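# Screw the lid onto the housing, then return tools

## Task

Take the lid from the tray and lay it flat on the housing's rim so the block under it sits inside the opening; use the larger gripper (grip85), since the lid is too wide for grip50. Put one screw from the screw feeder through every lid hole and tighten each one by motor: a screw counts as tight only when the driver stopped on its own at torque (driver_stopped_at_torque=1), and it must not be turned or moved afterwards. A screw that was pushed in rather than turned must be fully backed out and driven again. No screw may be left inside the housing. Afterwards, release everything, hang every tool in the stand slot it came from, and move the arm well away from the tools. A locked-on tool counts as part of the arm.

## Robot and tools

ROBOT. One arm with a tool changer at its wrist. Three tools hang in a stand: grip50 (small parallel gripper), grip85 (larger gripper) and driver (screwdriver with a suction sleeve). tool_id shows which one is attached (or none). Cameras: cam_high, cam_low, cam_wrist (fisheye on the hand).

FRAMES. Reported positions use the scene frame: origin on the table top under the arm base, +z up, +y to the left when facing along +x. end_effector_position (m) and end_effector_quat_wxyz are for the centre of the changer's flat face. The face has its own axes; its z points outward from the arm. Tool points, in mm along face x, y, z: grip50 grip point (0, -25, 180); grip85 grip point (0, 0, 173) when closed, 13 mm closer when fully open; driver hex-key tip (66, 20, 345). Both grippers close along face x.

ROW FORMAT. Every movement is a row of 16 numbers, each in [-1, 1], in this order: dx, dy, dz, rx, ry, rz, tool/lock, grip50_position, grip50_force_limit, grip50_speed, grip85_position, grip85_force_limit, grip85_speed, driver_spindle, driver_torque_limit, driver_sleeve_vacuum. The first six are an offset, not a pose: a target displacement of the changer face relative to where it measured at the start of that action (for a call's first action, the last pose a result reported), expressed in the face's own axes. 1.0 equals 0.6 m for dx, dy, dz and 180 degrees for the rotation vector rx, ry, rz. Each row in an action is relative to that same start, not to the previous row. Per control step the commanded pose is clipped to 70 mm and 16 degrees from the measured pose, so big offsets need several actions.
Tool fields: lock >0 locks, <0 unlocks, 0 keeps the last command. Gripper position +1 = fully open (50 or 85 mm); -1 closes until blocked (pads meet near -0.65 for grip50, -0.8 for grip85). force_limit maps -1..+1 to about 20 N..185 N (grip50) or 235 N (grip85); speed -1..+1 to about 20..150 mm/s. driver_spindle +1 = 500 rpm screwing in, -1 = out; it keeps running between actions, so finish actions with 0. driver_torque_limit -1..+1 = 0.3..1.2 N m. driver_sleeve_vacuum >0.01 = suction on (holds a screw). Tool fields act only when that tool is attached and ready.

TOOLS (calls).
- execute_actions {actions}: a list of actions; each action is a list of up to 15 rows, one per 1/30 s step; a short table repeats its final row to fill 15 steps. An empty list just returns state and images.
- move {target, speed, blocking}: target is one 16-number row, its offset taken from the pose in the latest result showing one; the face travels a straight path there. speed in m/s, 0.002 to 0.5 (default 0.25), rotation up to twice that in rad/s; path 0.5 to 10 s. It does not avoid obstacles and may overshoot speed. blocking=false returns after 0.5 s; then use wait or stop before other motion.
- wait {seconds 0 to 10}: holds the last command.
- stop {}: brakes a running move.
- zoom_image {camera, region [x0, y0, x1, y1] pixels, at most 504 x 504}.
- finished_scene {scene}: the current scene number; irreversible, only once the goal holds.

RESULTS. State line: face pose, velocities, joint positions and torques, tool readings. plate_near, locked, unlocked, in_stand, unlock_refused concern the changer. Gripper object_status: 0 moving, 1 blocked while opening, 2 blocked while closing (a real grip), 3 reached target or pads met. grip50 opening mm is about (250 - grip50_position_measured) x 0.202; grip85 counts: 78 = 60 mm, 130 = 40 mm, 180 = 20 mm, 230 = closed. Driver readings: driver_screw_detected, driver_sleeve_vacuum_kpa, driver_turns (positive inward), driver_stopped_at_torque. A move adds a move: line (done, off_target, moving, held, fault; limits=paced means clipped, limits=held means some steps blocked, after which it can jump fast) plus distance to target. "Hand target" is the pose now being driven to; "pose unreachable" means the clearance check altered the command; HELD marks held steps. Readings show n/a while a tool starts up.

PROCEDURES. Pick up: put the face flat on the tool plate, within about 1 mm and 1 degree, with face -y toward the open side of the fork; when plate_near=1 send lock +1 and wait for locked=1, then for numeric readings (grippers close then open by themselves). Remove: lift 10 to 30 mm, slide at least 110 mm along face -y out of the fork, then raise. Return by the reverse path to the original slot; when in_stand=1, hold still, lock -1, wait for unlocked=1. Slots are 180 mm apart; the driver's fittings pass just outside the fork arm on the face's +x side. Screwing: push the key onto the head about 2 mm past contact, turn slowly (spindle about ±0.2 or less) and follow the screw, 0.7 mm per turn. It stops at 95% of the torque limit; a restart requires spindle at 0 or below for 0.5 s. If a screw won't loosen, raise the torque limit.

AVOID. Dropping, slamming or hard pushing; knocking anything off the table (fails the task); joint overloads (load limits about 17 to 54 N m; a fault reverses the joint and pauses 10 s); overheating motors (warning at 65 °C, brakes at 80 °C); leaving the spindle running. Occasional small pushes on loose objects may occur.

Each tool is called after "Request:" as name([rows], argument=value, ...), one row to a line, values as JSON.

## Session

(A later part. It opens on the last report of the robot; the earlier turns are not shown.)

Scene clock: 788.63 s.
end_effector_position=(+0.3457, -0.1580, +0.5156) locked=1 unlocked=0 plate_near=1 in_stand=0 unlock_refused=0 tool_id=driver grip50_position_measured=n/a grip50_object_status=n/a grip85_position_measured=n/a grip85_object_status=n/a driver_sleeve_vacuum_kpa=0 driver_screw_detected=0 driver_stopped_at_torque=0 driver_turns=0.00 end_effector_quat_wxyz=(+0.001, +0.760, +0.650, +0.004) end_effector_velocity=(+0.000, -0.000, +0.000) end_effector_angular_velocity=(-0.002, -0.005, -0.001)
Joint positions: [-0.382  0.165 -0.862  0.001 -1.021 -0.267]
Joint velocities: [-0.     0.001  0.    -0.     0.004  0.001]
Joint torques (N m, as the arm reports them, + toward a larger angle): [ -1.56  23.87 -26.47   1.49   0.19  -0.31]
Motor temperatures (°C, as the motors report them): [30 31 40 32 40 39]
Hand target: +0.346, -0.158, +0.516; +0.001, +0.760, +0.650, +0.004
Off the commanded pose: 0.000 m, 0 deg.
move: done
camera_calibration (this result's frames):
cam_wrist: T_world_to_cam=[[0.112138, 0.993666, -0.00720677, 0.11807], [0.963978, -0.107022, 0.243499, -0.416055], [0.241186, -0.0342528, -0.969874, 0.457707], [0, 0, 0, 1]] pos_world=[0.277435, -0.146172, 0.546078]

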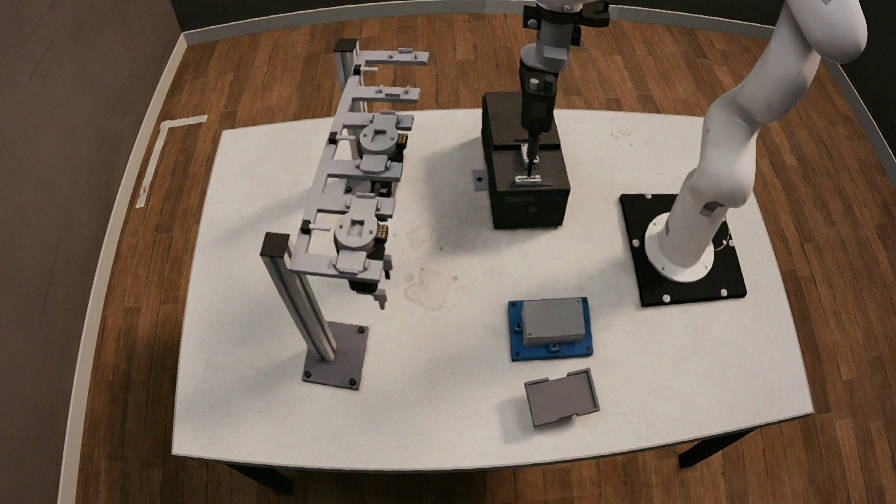

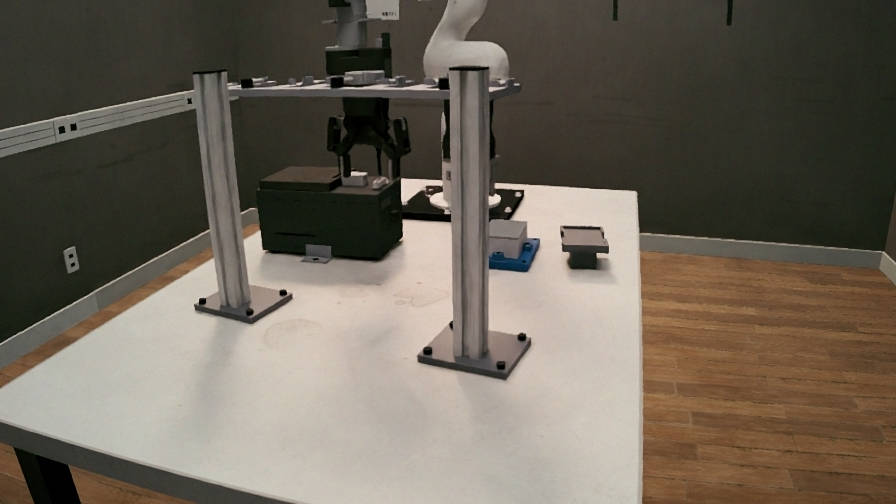

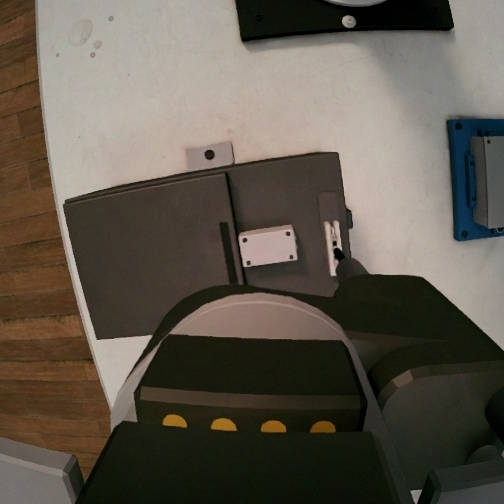

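Request:
execute_actions(actions=[])

Scene clock: 818.77 s.
end_effector_position=(+0.3456, -0.1580, +0.5156) locked=1 unlocked=0 plate_near=1 in_stand=0 unlock_refused=0 tool_id=driver grip50_position_measured=n/a grip50_object_status=n/a grip85_position_measured=n/a grip85_object_status=n/a driver_sleeve_vacuum_kpa=0 driver_screw_detected=0 driver_stopped_at_torque=0 driver_turns=0.00 end_effector_quat_wxyz=(+0.001, +0.760, +0.650, +0.004) end_effector_velocity=(+0.000, +0.000, -0.001) end_effector_angular_velocity=(+0.001, +0.002, +0.001)
Joint positions: [-0.382  0.165 -0.862  0.001 -1.021 -0.267]
Joint velocities: [ 0.001 -0.001  0.     0.    -0.    -0.001]
Joint torques (N m, as the arm reports them, + toward a larger angle): [ -1.78  22.92 -26.17   1.29   0.21  -0.15]
Motor temperatures (°C, as the motors report them): [30 31 40 32 40 39]
Hand target: +0.346, -0.158, +0.516; +0.001, +0.760, +0.650, +0.004
Off the commanded pose: 0.000 m, 0 deg.
camera_calibration (this result's frames):
cam_wrist: T_world_to_cam=[[0.112135, 0.993667, -0.00719811, 0.118064], [0.963986, -0.107022, 0.243471, -0.416008], [0.241158, -0.0342405, -0.969882, 0.45767], [0, 0, 0, 1]] pos_world=[0.277416, -0.146167, 0.546021]

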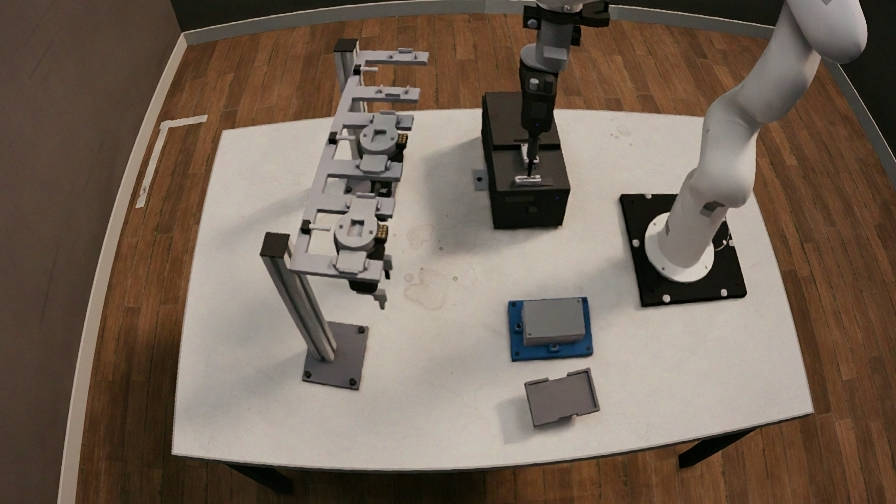

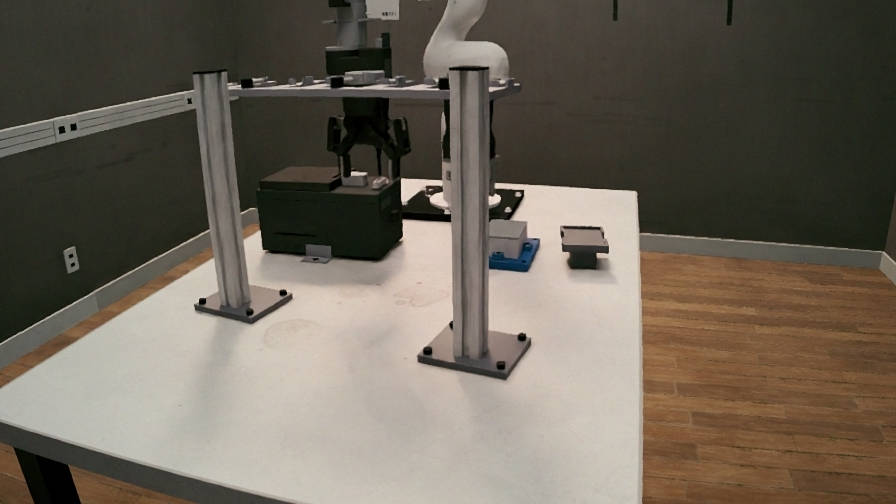

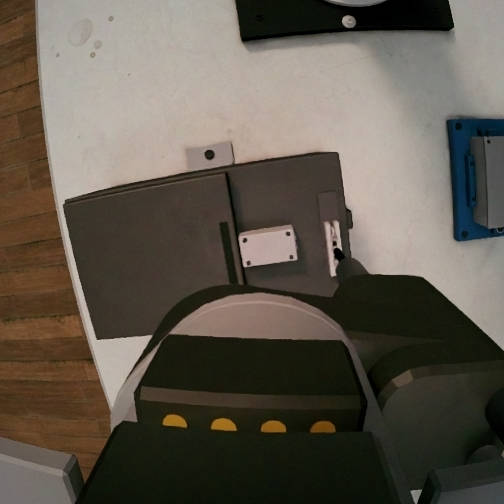

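Request:
zoom_image(camera="cam_high", region=[480, 280, 640, 440])

Request:
zoom_image(camera="cam_low", region=[470, 200, 630, 290])

Region (480, 280, 640, 440) of cam_high's 896x504 image, scaled by 3.150, with more detail than that image has.

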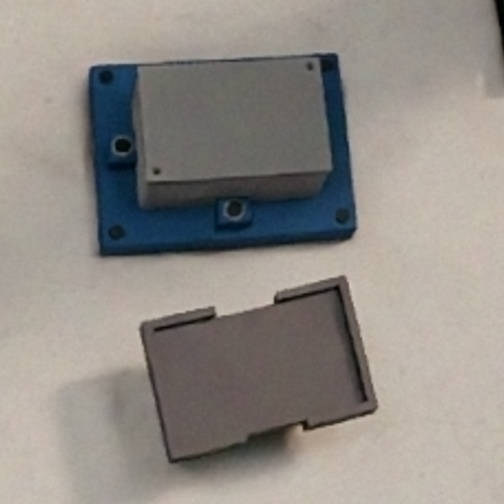

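Region (470, 200, 630, 290) of cam_low's 896x504 image, scaled by 3.150, with more detail than that image has; it fills the top 284 rows of this view, and the rest is white.

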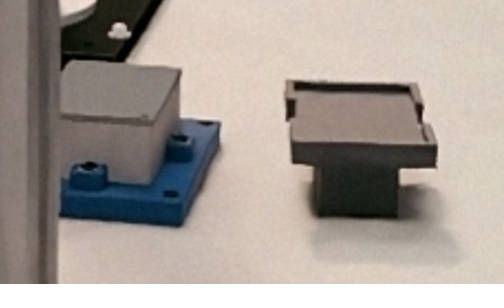

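Request:
execute_actions([
  [[0,0,0.006,0,0,0,0,0,0,0,0,0,0,0,0,1]],
])

Request:
zoom_image(camera="cam_wrist", region=[300, 210, 370, 280])

Request:
zoom_image(camera="cam_low", region=[340, 150, 420, 210])

Scene clock: 835.13 s.
end_effector_position=(+0.3457, -0.1580, +0.5121) locked=1 unlocked=0 plate_near=1 in_stand=0 unlock_refused=0 tool_id=driver grip50_position_measured=n/a grip50_object_status=n/a grip85_position_measured=n/a grip85_object_status=n/a driver_sleeve_vacuum_kpa=14 driver_screw_detected=0 driver_stopped_at_torque=0 driver_turns=0.00 end_effector_quat_wxyz=(+0.001, +0.760, +0.650, +0.004) end_effector_velocity=(-0.000, -0.000, -0.001) end_effector_angular_velocity=(+0.001, +0.002, -0.001)
Joint positions: [-0.382  0.163 -0.856  0.001 -1.012 -0.267]
Joint velocities: [-0.001 -0.001  0.001 -0.001 -0.     0.   ]
Joint torques (N m, as the arm reports them, + toward a larger angle): [ -1.78  22.09 -24.84   1.18   0.11  -0.38]
Motor temperatures (°C, as the motors report them): [30 30 40 32 40 39]
Hand target: +0.346, -0.158, +0.512; +0.001, +0.760, +0.650, +0.004
Off the commanded pose: 0.000 m, 0 deg.
Step readings (end_effector_position):
0: (+0.3456, -0.1580, +0.5156)
1: (+0.3456, -0.1580, +0.5156)
2: (+0.3457, -0.1580, +0.5152)
4: (+0.3457, -0.1580, +0.5133)
8: (+0.3457, -0.1580, +0.5123)
15: end_effector_position above
camera_calibration (this result's frames):
cam_wrist: T_world_to_cam=[[0.112162, 0.993663, -0.00728462, 0.118074], [0.963924, -0.107019, 0.243718, -0.415311], [0.241394, -0.0343577, -0.969819, 0.454141], [0, 0, 0, 1]] pos_world=[0.277458, -0.146169, 0.542514]

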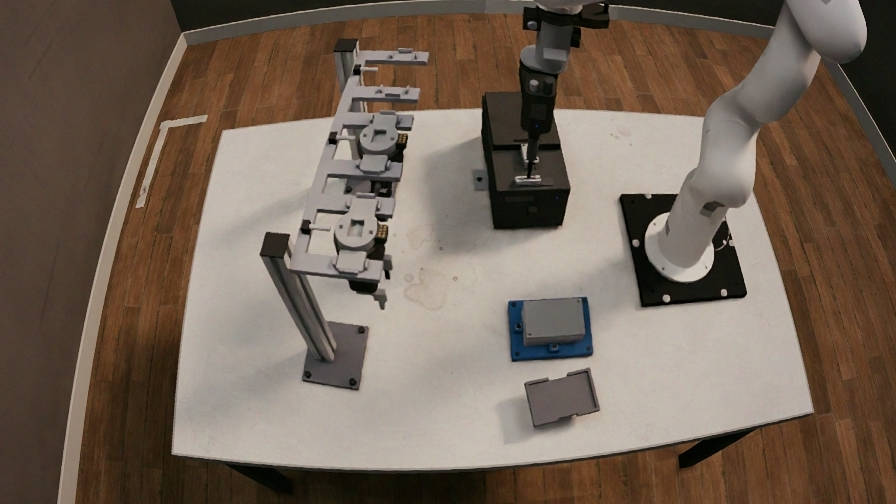

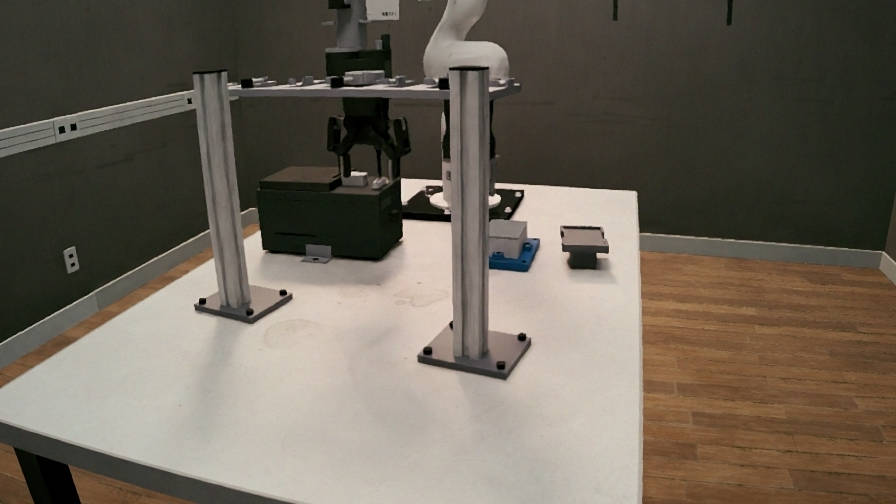

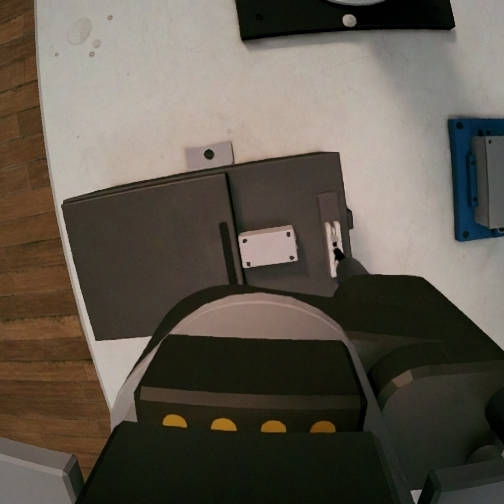

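Region (300, 210, 370, 280) of cam_wrist's 504x504 image, scaled by 7.200, with more detail than that image has.

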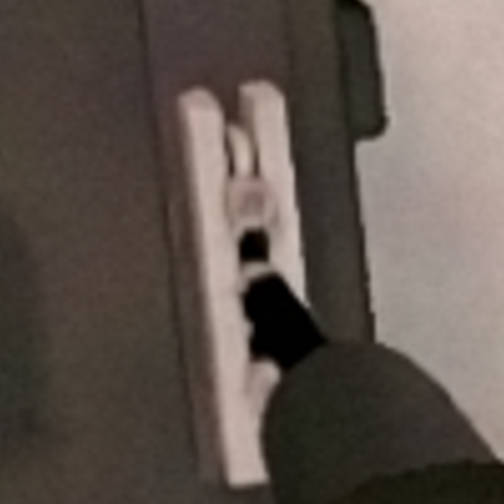

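Region (340, 150, 420, 210) of cam_low's 896x504 image, scaled by 6.300, with more detail than that image has; it fills the top 378 rows of this view, and the rest is white.

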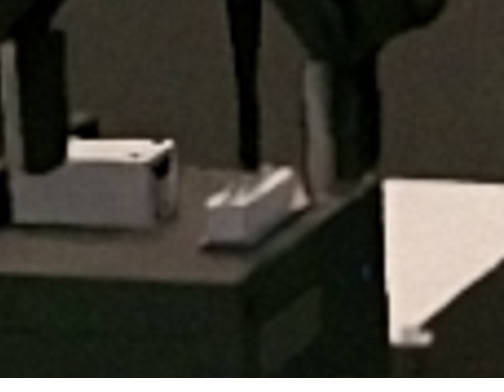

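Request:
execute_actions([
  [[0,0,0.005,0,0,0,0,0,0,0,0,0,0,0,0,1]],
])

Request:
zoom_image(camera="cam_wrist", region=[300, 210, 370, 280])

Request:
zoom_image(camera="cam_low", region=[340, 150, 420, 210])

Request:
zoom_image(camera="cam_high", region=[500, 150, 560, 210])

Scene clock: 847.90 s.
end_effector_position=(+0.3457, -0.1580, +0.5091) locked=1 unlocked=0 plate_near=1 in_stand=0 unlock_refused=0 tool_id=driver grip50_position_measured=n/a grip50_object_status=n/a grip85_position_measured=n/a grip85_object_status=n/a driver_sleeve_vacuum_kpa=14 driver_screw_detected=0 driver_stopped_at_torque=0 driver_turns=0.00 end_effector_quat_wxyz=(+0.001, +0.760, +0.650, +0.004) end_effector_velocity=(-0.000, +0.000, -0.000) end_effector_angular_velocity=(+0.000, +0.002, -0.000)
Joint positions: [-0.382  0.161 -0.851  0.001 -1.005 -0.267]
Joint velocities: [ 0.    -0.     0.001 -0.    -0.001  0.001]
Joint torques (N m, as the arm reports them, + toward a larger angle): [ -1.78  19.98 -23.95   0.86   0.07  -0.26]
Motor temperatures (°C, as the motors report them): [30 30 40 32 40 39]
Hand target: +0.346, -0.158, +0.509; +0.001, +0.760, +0.650, +0.004
Off the commanded pose: 0.000 m, 0 deg.
Step readings (end_effector_position):
0: (+0.3457, -0.1580, +0.5120)
1: (+0.3457, -0.1580, +0.5120)
2: (+0.3457, -0.1580, +0.5116)
4: (+0.3457, -0.1580, +0.5102)
8: (+0.3457, -0.1580, +0.5092)
15: end_effector_position above
camera_calibration (this result's frames):
cam_wrist: T_world_to_cam=[[0.112174, 0.993662, -0.00728344, 0.118033], [0.96391, -0.107028, 0.243768, -0.414635], [0.241444, -0.034365, -0.969806, 0.451246], [0, 0, 0, 1]] pos_world=[0.27748, -0.146156, 0.539555]

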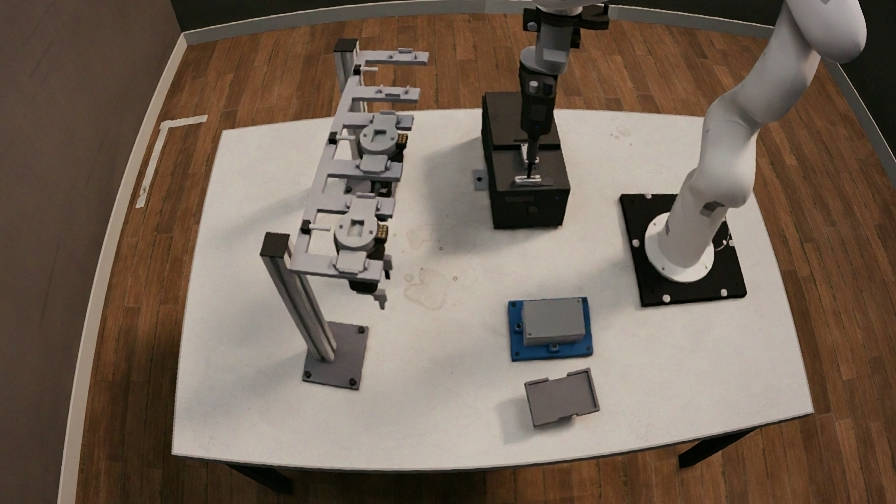

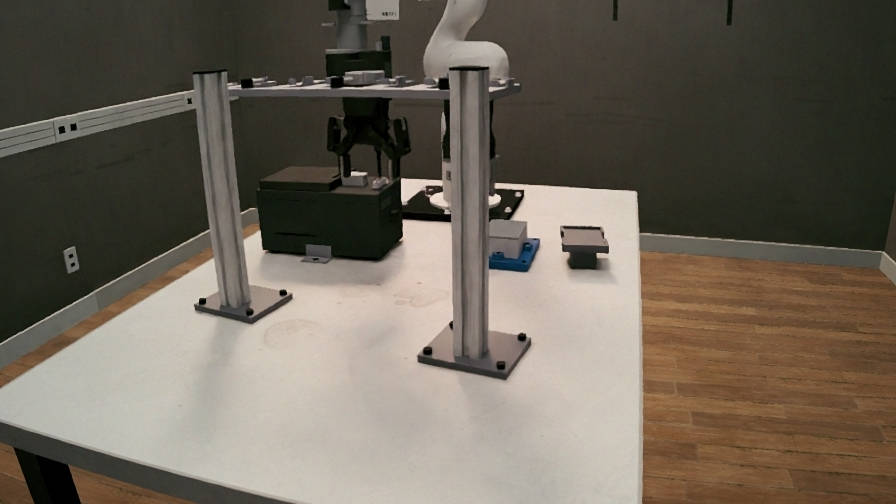

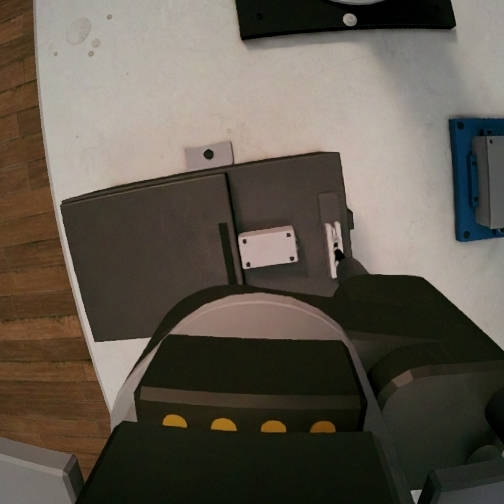

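Region (300, 210, 370, 280) of cam_wrist's 504x504 image, scaled by 7.200, with more detail than that image has.

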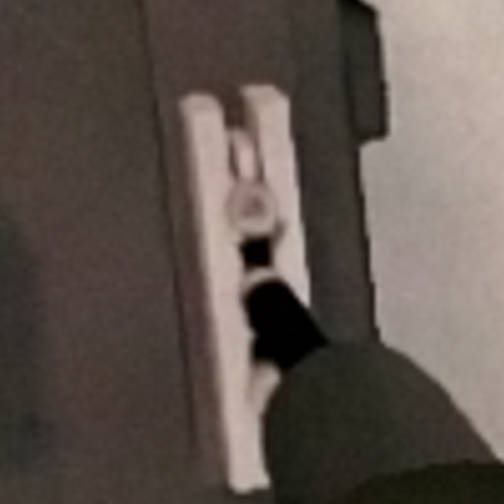

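Region (340, 150, 420, 210) of cam_low's 896x504 image, scaled by 6.300, with more detail than that image has; it fills the top 378 rows of this view, and the rest is white.

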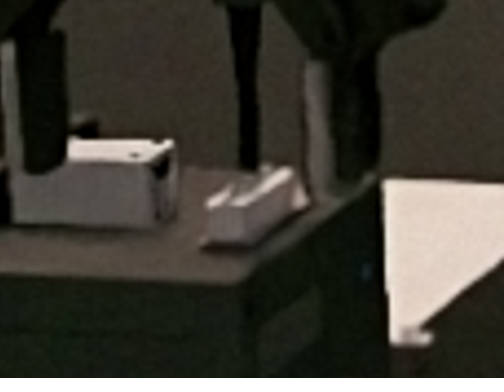

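Region (500, 150, 560, 210) of cam_high's 896x504 image, scaled by 8.400, with more detail than that image has.

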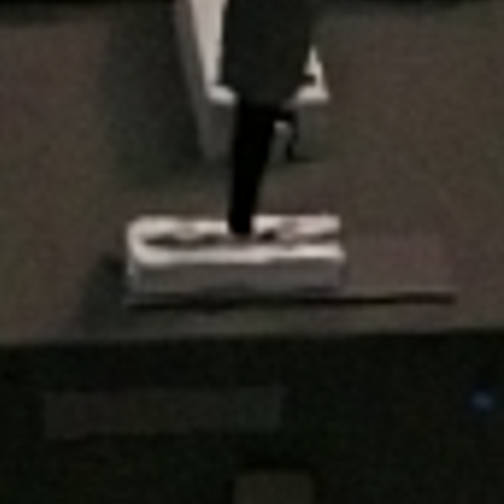

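Request:
execute_actions([
  [[0,0,0.0,0,0,0,0,0,0,0,0,0,0,0.15,0,1],[0,0,0.0,0,0,0,0,0,0,0,0,0,0,0.15,0,1],[0,0,0.0,0,0,0,0,0,0,0,0,0,0,0.15,0,1],[0,0,0.0,0,0,0,0,0,0,0,0,0,0,0.15,0,1],[0,0,0.0,0,0,0,0,0,0,0,0,0,0,0.15,0,1],[0,0,0.0,0,0,0,0,0,0,0,0,0,0,0.15,0,1],[0,0,0.0,0,0,0,0,0,0,0,0,0,0,0.15,0,1],[0,0,0.0,0,0,0,0,0,0,0,0,0,0,0.15,0,1],[0,0,0.0,0,0,0,0,0,0,0,0,0,0,0.15,0,1],[0,0,0.0,0,0,0,0,0,0,0,0,0,0,0.15,0,1],[0,0,0.0,0,0,0,0,0,0,0,0,0,0,0,0,1]],
])

Request:
zoom_image(camera="cam_wrist", region=[310, 200, 380, 270])

Scene clock: 868.83 s.
end_effector_position=(+0.3457, -0.1580, +0.5091) locked=1 unlocked=0 plate_near=1 in_stand=0 unlock_refused=0 tool_id=driver grip50_position_measured=n/a grip50_object_status=n/a grip85_position_measured=n/a grip85_object_status=n/a driver_sleeve_vacuum_kpa=40 driver_screw_detected=1 driver_stopped_at_torque=0 driver_turns=0.39 end_effector_quat_wxyz=(+0.001, +0.760, +0.650, +0.004) end_effector_velocity=(+0.000, -0.000, -0.000) end_effector_angular_velocity=(-0.000, +0.000, -0.000)
Joint positions: [-0.382  0.161 -0.851  0.001 -1.005 -0.267]
Joint velocities: [ 0.    -0.     0.    -0.001  0.     0.001]
Joint torques (N m, as the arm reports them, + toward a larger angle): [ -1.26  21.46 -24.63   0.81  -0.1   -0.24]
Motor temperatures (°C, as the motors report them): [30 30 40 32 40 39]
Hand target: +0.346, -0.158, +0.509; +0.001, +0.760, +0.650, +0.004
Off the commanded pose: 0.000 m, 0 deg.
Step readings (end_effector_position):
0: (+0.3457, -0.1580, +0.5091)
1: (+0.3457, -0.1580, +0.5091)
2: (+0.3457, -0.1580, +0.5091)
4: (+0.3457, -0.1580, +0.5091)
8: (+0.3457, -0.1580, +0.5091)
15: end_effector_position above
camera_calibration (this result's frames):
cam_wrist: T_world_to_cam=[[0.112181, 0.993661, -0.00729603, 0.118039], [0.963899, -0.107031, 0.243812, -0.414661], [0.241485, -0.0343836, -0.969795, 0.451217], [0, 0, 0, 1]] pos_world=[0.277487, -0.146158, 0.539548]

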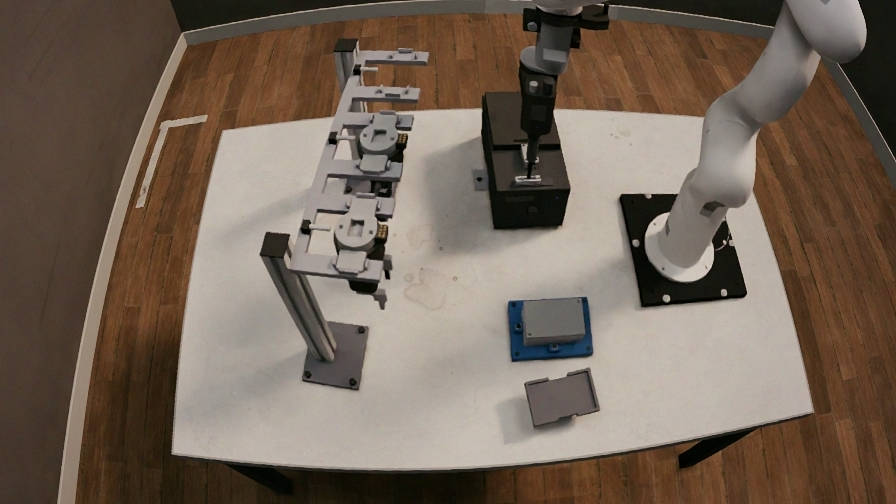

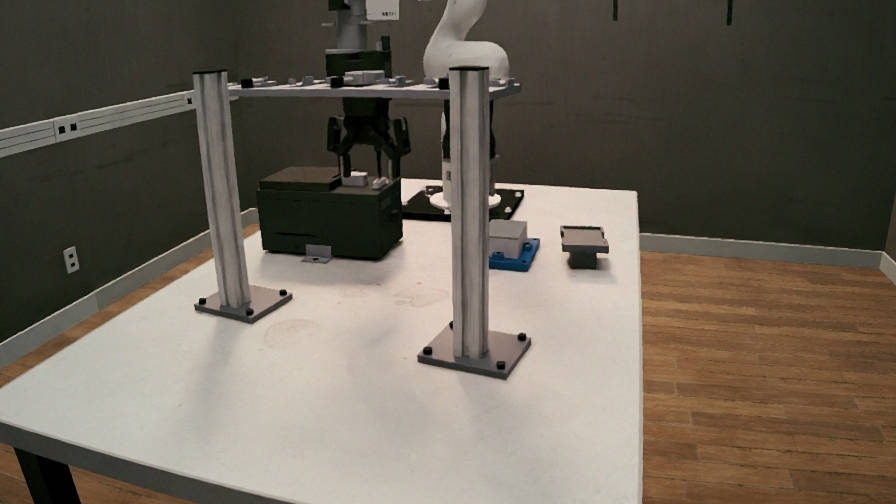

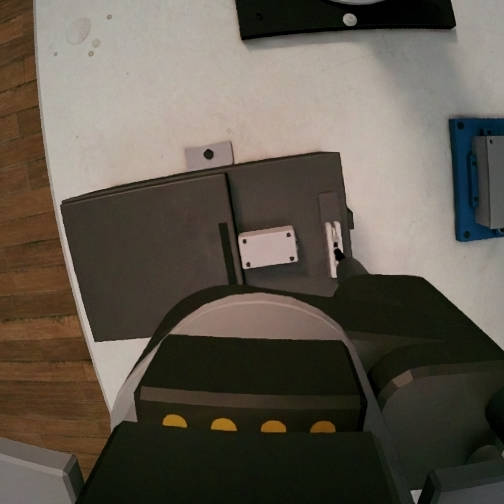

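Region (310, 200, 380, 270) of cam_wrist's 504x504 image, scaled by 7.200, with more detail than that image has.

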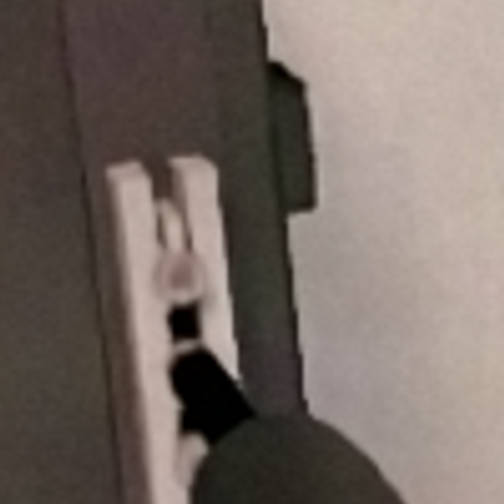

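Request:
move(target=[0,0,-0.08,0,0,0,0,0,0,0,0,0,0,0,0,1], speed=0.04)

Request:
zoom_image(camera="cam_low", region=[330, 110, 430, 210])

Scene clock: 875.77 s.
end_effector_position=(+0.3454, -0.1581, +0.5570) locked=1 unlocked=0 plate_near=1 in_stand=0 unlock_refused=0 tool_id=driver grip50_position_measured=n/a grip50_object_status=n/a grip85_position_measured=n/a grip85_object_status=n/a driver_sleeve_vacuum_kpa=39 driver_screw_detected=1 driver_stopped_at_torque=0 driver_turns=0.39 end_effector_quat_wxyz=(+0.001, +0.760, +0.650, +0.004) end_effector_velocity=(+0.000, +0.000, -0.000) end_effector_angular_velocity=(+0.001, +0.002, -0.000)
Joint positions: [-0.382  0.183 -0.939  0.001 -1.116 -0.267]
Joint velocities: [ 0.    -0.001 -0.     0.001 -0.001  0.   ]
Joint torques (N m, as the arm reports them, + toward a larger angle): [ -1.62  24.13 -26.53   0.88   0.21  -0.25]
Motor temperatures (°C, as the motors report them): [30 30 40 32 40 39]
Hand target: +0.345, -0.158, +0.557; +0.001, +0.760, +0.650, +0.004
Off the commanded pose: 0.000 m, 0 deg.
move: done
camera_calibration (this result's frames):
cam_wrist: T_world_to_cam=[[0.112011, 0.993681, -0.00716327, 0.118528], [0.963946, -0.106903, 0.243682, -0.425988], [0.241376, -0.0342001, -0.969829, 0.497775], [0, 0, 0, 1]] pos_world=[0.277202, -0.146294, 0.587411]

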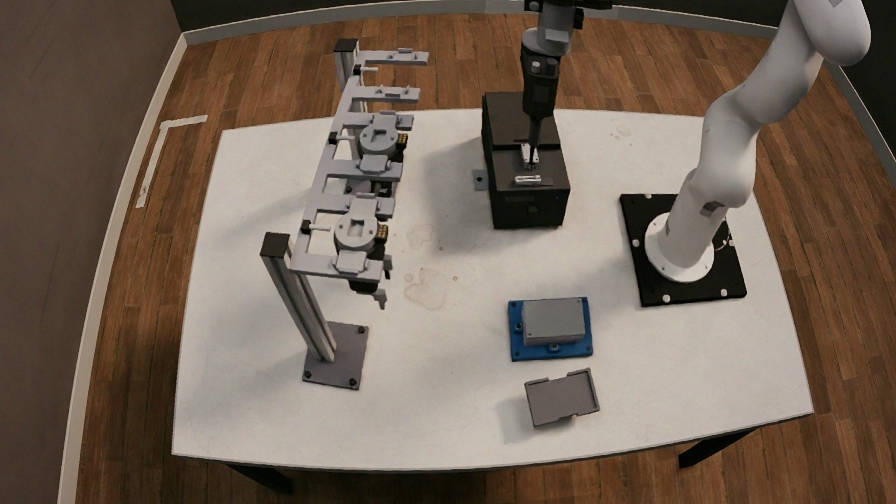

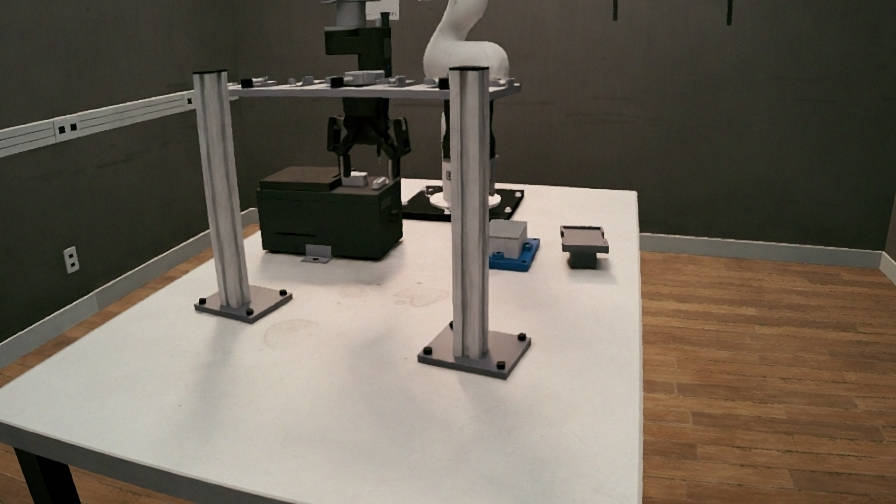

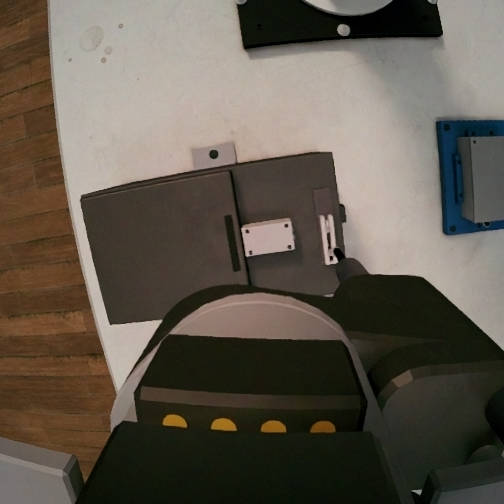

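Region (330, 110, 430, 210) of cam_low's 896x504 image, scaled by 5.040, with more detail than that image has.

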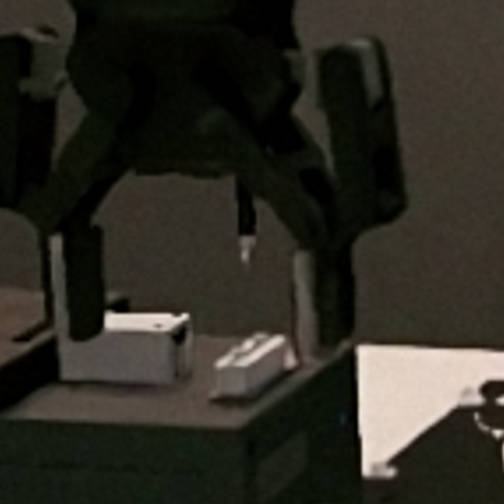

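Request:
move(target=[0.4915,-0.0407,0.145,0,0,0,0,0,0,0,0,0,0,0,0,1], speed=0.15)

Request:
zoom_image(camera="cam_wrist", region=[290, 190, 410, 310])

Request:
zoom_image(camera="cam_high", region=[490, 260, 610, 380])

Request:
zoom_image(camera="cam_low", region=[470, 170, 570, 270])

Scene clock: 901.83 s.
end_effector_position=(+0.3677, +0.1371, +0.4712) locked=1 unlocked=0 plate_near=1 in_stand=0 unlock_refused=0 tool_id=driver grip50_position_measured=n/a grip50_object_status=n/a grip85_position_measured=n/a grip85_object_status=n/a driver_sleeve_vacuum_kpa=39 driver_screw_detected=1 driver_stopped_at_torque=0 driver_turns=0.39 end_effector_quat_wxyz=(+0.000, +0.760, +0.650, +0.004) end_effector_velocity=(+0.000, +0.001, +0.000) end_effector_angular_velocity=(+0.001, -0.001, -0.000)
Joint positions: [ 0.404  0.092 -0.821 -0.004 -0.908  0.522]
Joint velocities: [ 0.002 -0.001 -0.002  0.     0.001  0.003]
Joint torques (N m, as the arm reports them, + toward a larger angle): [ -1.74  27.44 -25.69   0.76   0.89  -0.23]
Motor temperatures (°C, as the motors report them): [30 30 40 32 40 39]
Hand target: +0.368, +0.137, +0.471; +0.000, +0.760, +0.650, +0.004
Off the commanded pose: 0.000 m, 0 deg.
move: done
camera_calibration (this result's frames):
cam_wrist: T_world_to_cam=[[0.112476, 0.993634, -0.00639757, -0.178489], [0.964157, -0.107577, 0.242547, -0.394417], [0.240315, -0.0334489, -0.970118, 0.419678], [0, 0, 0, 1]] pos_world=[0.2995, 0.14896, 0.50166]

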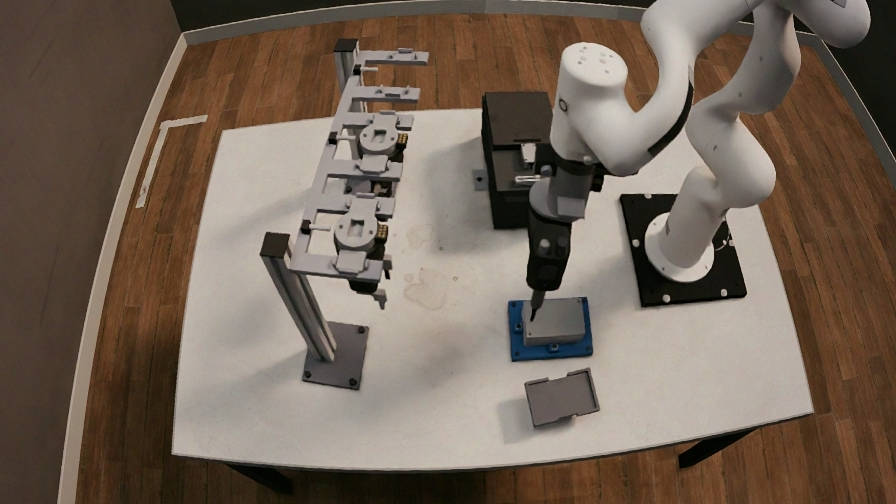

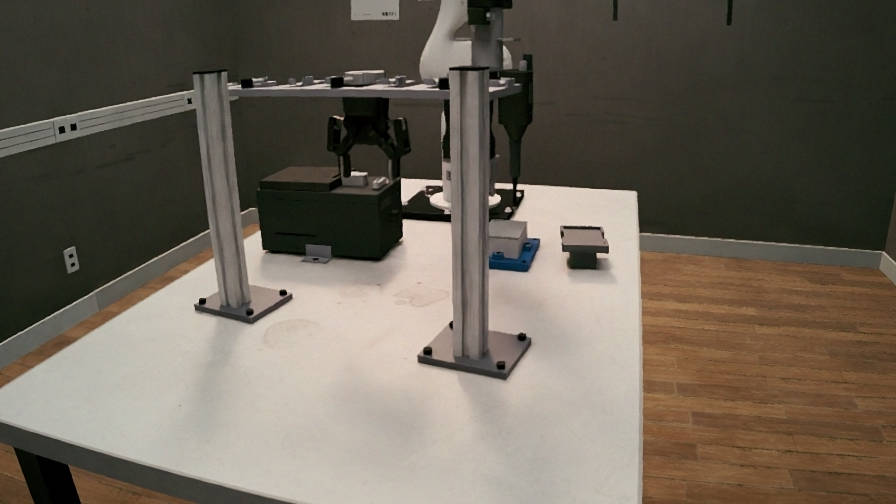

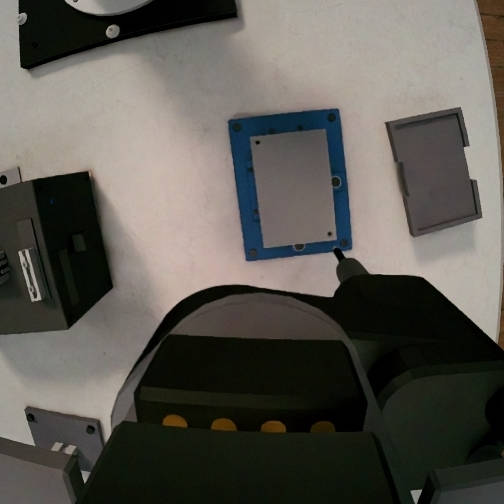

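Region (290, 190, 410, 310) of cam_wrist's 504x504 image, scaled by 4.200, with more detail than that image has.

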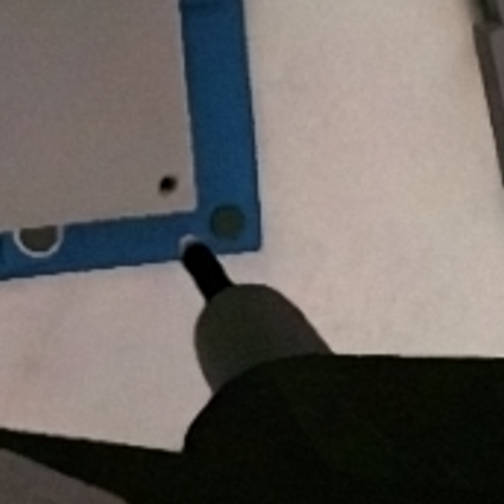

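Region (490, 260, 610, 380) of cam_high's 896x504 image, scaled by 4.200, with more detail than that image has.

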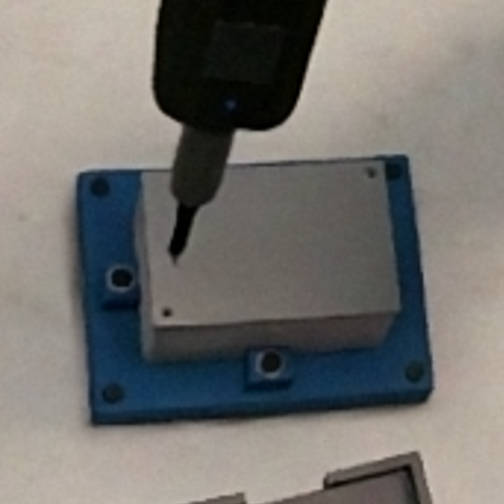

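Region (470, 170, 570, 270) of cam_low's 896x504 image, scaled by 5.040, with more detail than that image has.

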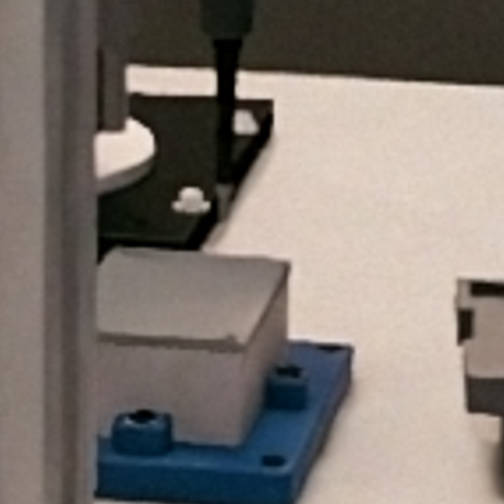

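Request:
move(target=[0.0067,0,0.06,0,0,0,0,0,0,0,0,0,0,0,0,1], speed=0.05)

Request:
zoom_image(camera="cam_wrist", region=[300, 210, 380, 290])

Request:
zoom_image(camera="cam_high", region=[500, 290, 580, 370])

Request:
zoom_image(camera="cam_low", region=[480, 190, 550, 260])

Scene clock: 923.83 s.
end_effector_position=(+0.3686, +0.1412, +0.4353) locked=1 unlocked=0 plate_near=1 in_stand=0 unlock_refused=0 tool_id=driver grip50_position_measured=n/a grip50_object_status=n/a grip85_position_measured=n/a grip85_object_status=n/a driver_sleeve_vacuum_kpa=39 driver_screw_detected=1 driver_stopped_at_torque=0 driver_turns=0.39 end_effector_quat_wxyz=(+0.000, +0.760, +0.650, +0.004) end_effector_velocity=(-0.000, +0.000, -0.000) end_effector_angular_velocity=(-0.000, -0.001, +0.001)
Joint positions: [ 0.413  0.05  -0.775 -0.004 -0.82   0.531]
Joint velocities: [ 0.001 -0.     0.001 -0.     0.002 -0.   ]
Joint torques (N m, as the arm reports them, + toward a larger angle): [ -1.58  29.95 -25.42   0.42   0.74  -0.26]
Motor temperatures (°C, as the motors report them): [30 30 40 32 40 39]
Hand target: +0.369, +0.141, +0.435; +0.000, +0.760, +0.650, +0.004
Off the commanded pose: 0.000 m, 0 deg.
move: done
camera_calibration (this result's frames):
cam_wrist: T_world_to_cam=[[0.112602, 0.99362, -0.00633251, -0.182954], [0.964071, -0.107706, 0.242832, -0.386216], [0.2406, -0.0334482, -0.970048, 0.384716], [0, 0, 0, 1]] pos_world=[0.300378, 0.153058, 0.46582]

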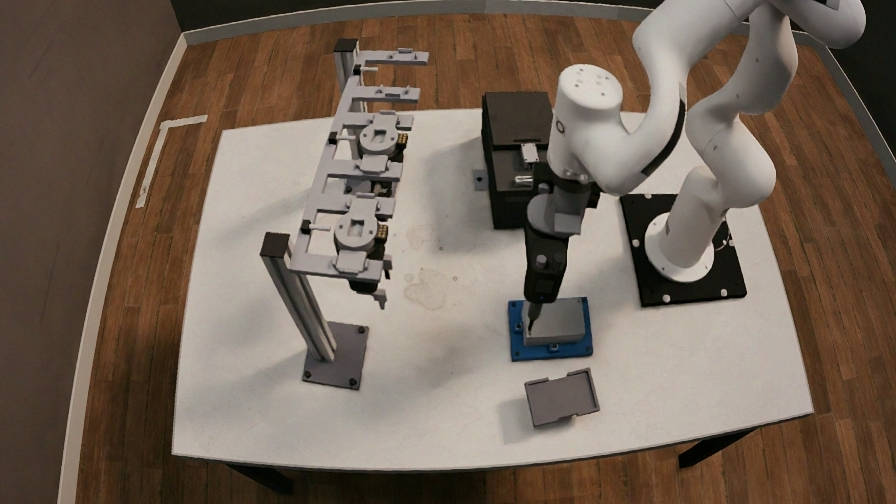

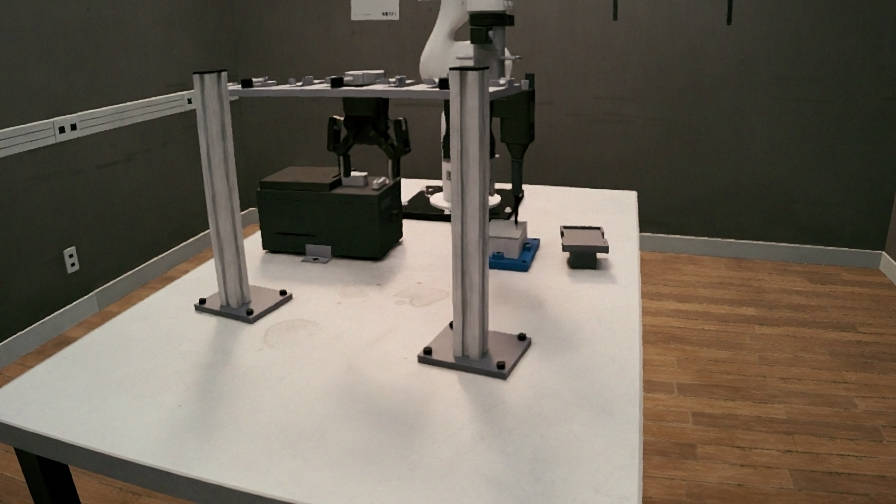

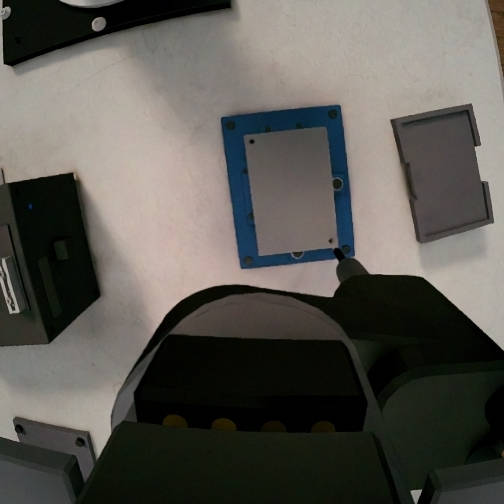

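Region (300, 210, 380, 290) of cam_wrist's 504x504 image, scaled by 6.300, with more detail than that image has.

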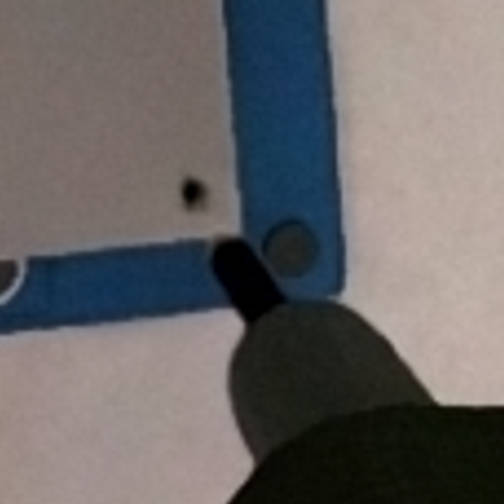

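Region (500, 290, 580, 370) of cam_high's 896x504 image, scaled by 6.300, with more detail than that image has.

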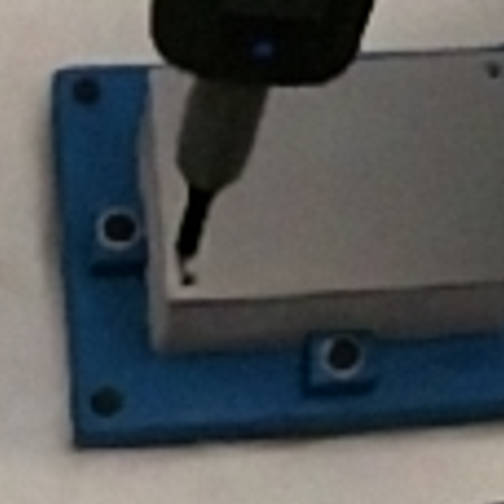

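Region (480, 190, 550, 260) of cam_low's 896x504 image, scaled by 7.200, with more detail than that image has.

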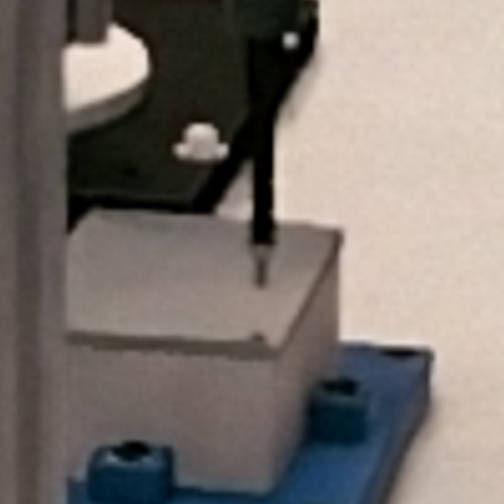

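Request:
zoom_image(camera="cam_high", region=[515, 315, 545, 345])

Region (515, 315, 545, 345) of cam_high's 896x504 image, scaled by 16.800, with more detail than that image has.

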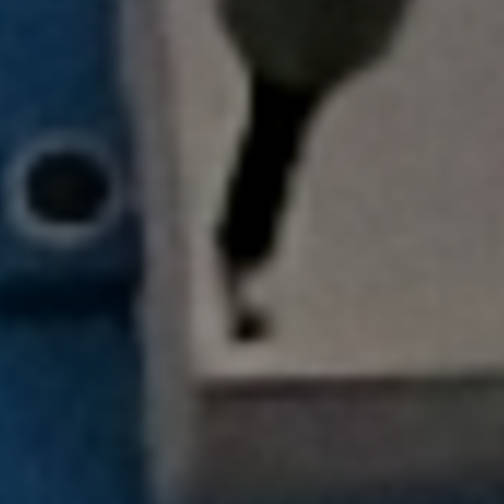

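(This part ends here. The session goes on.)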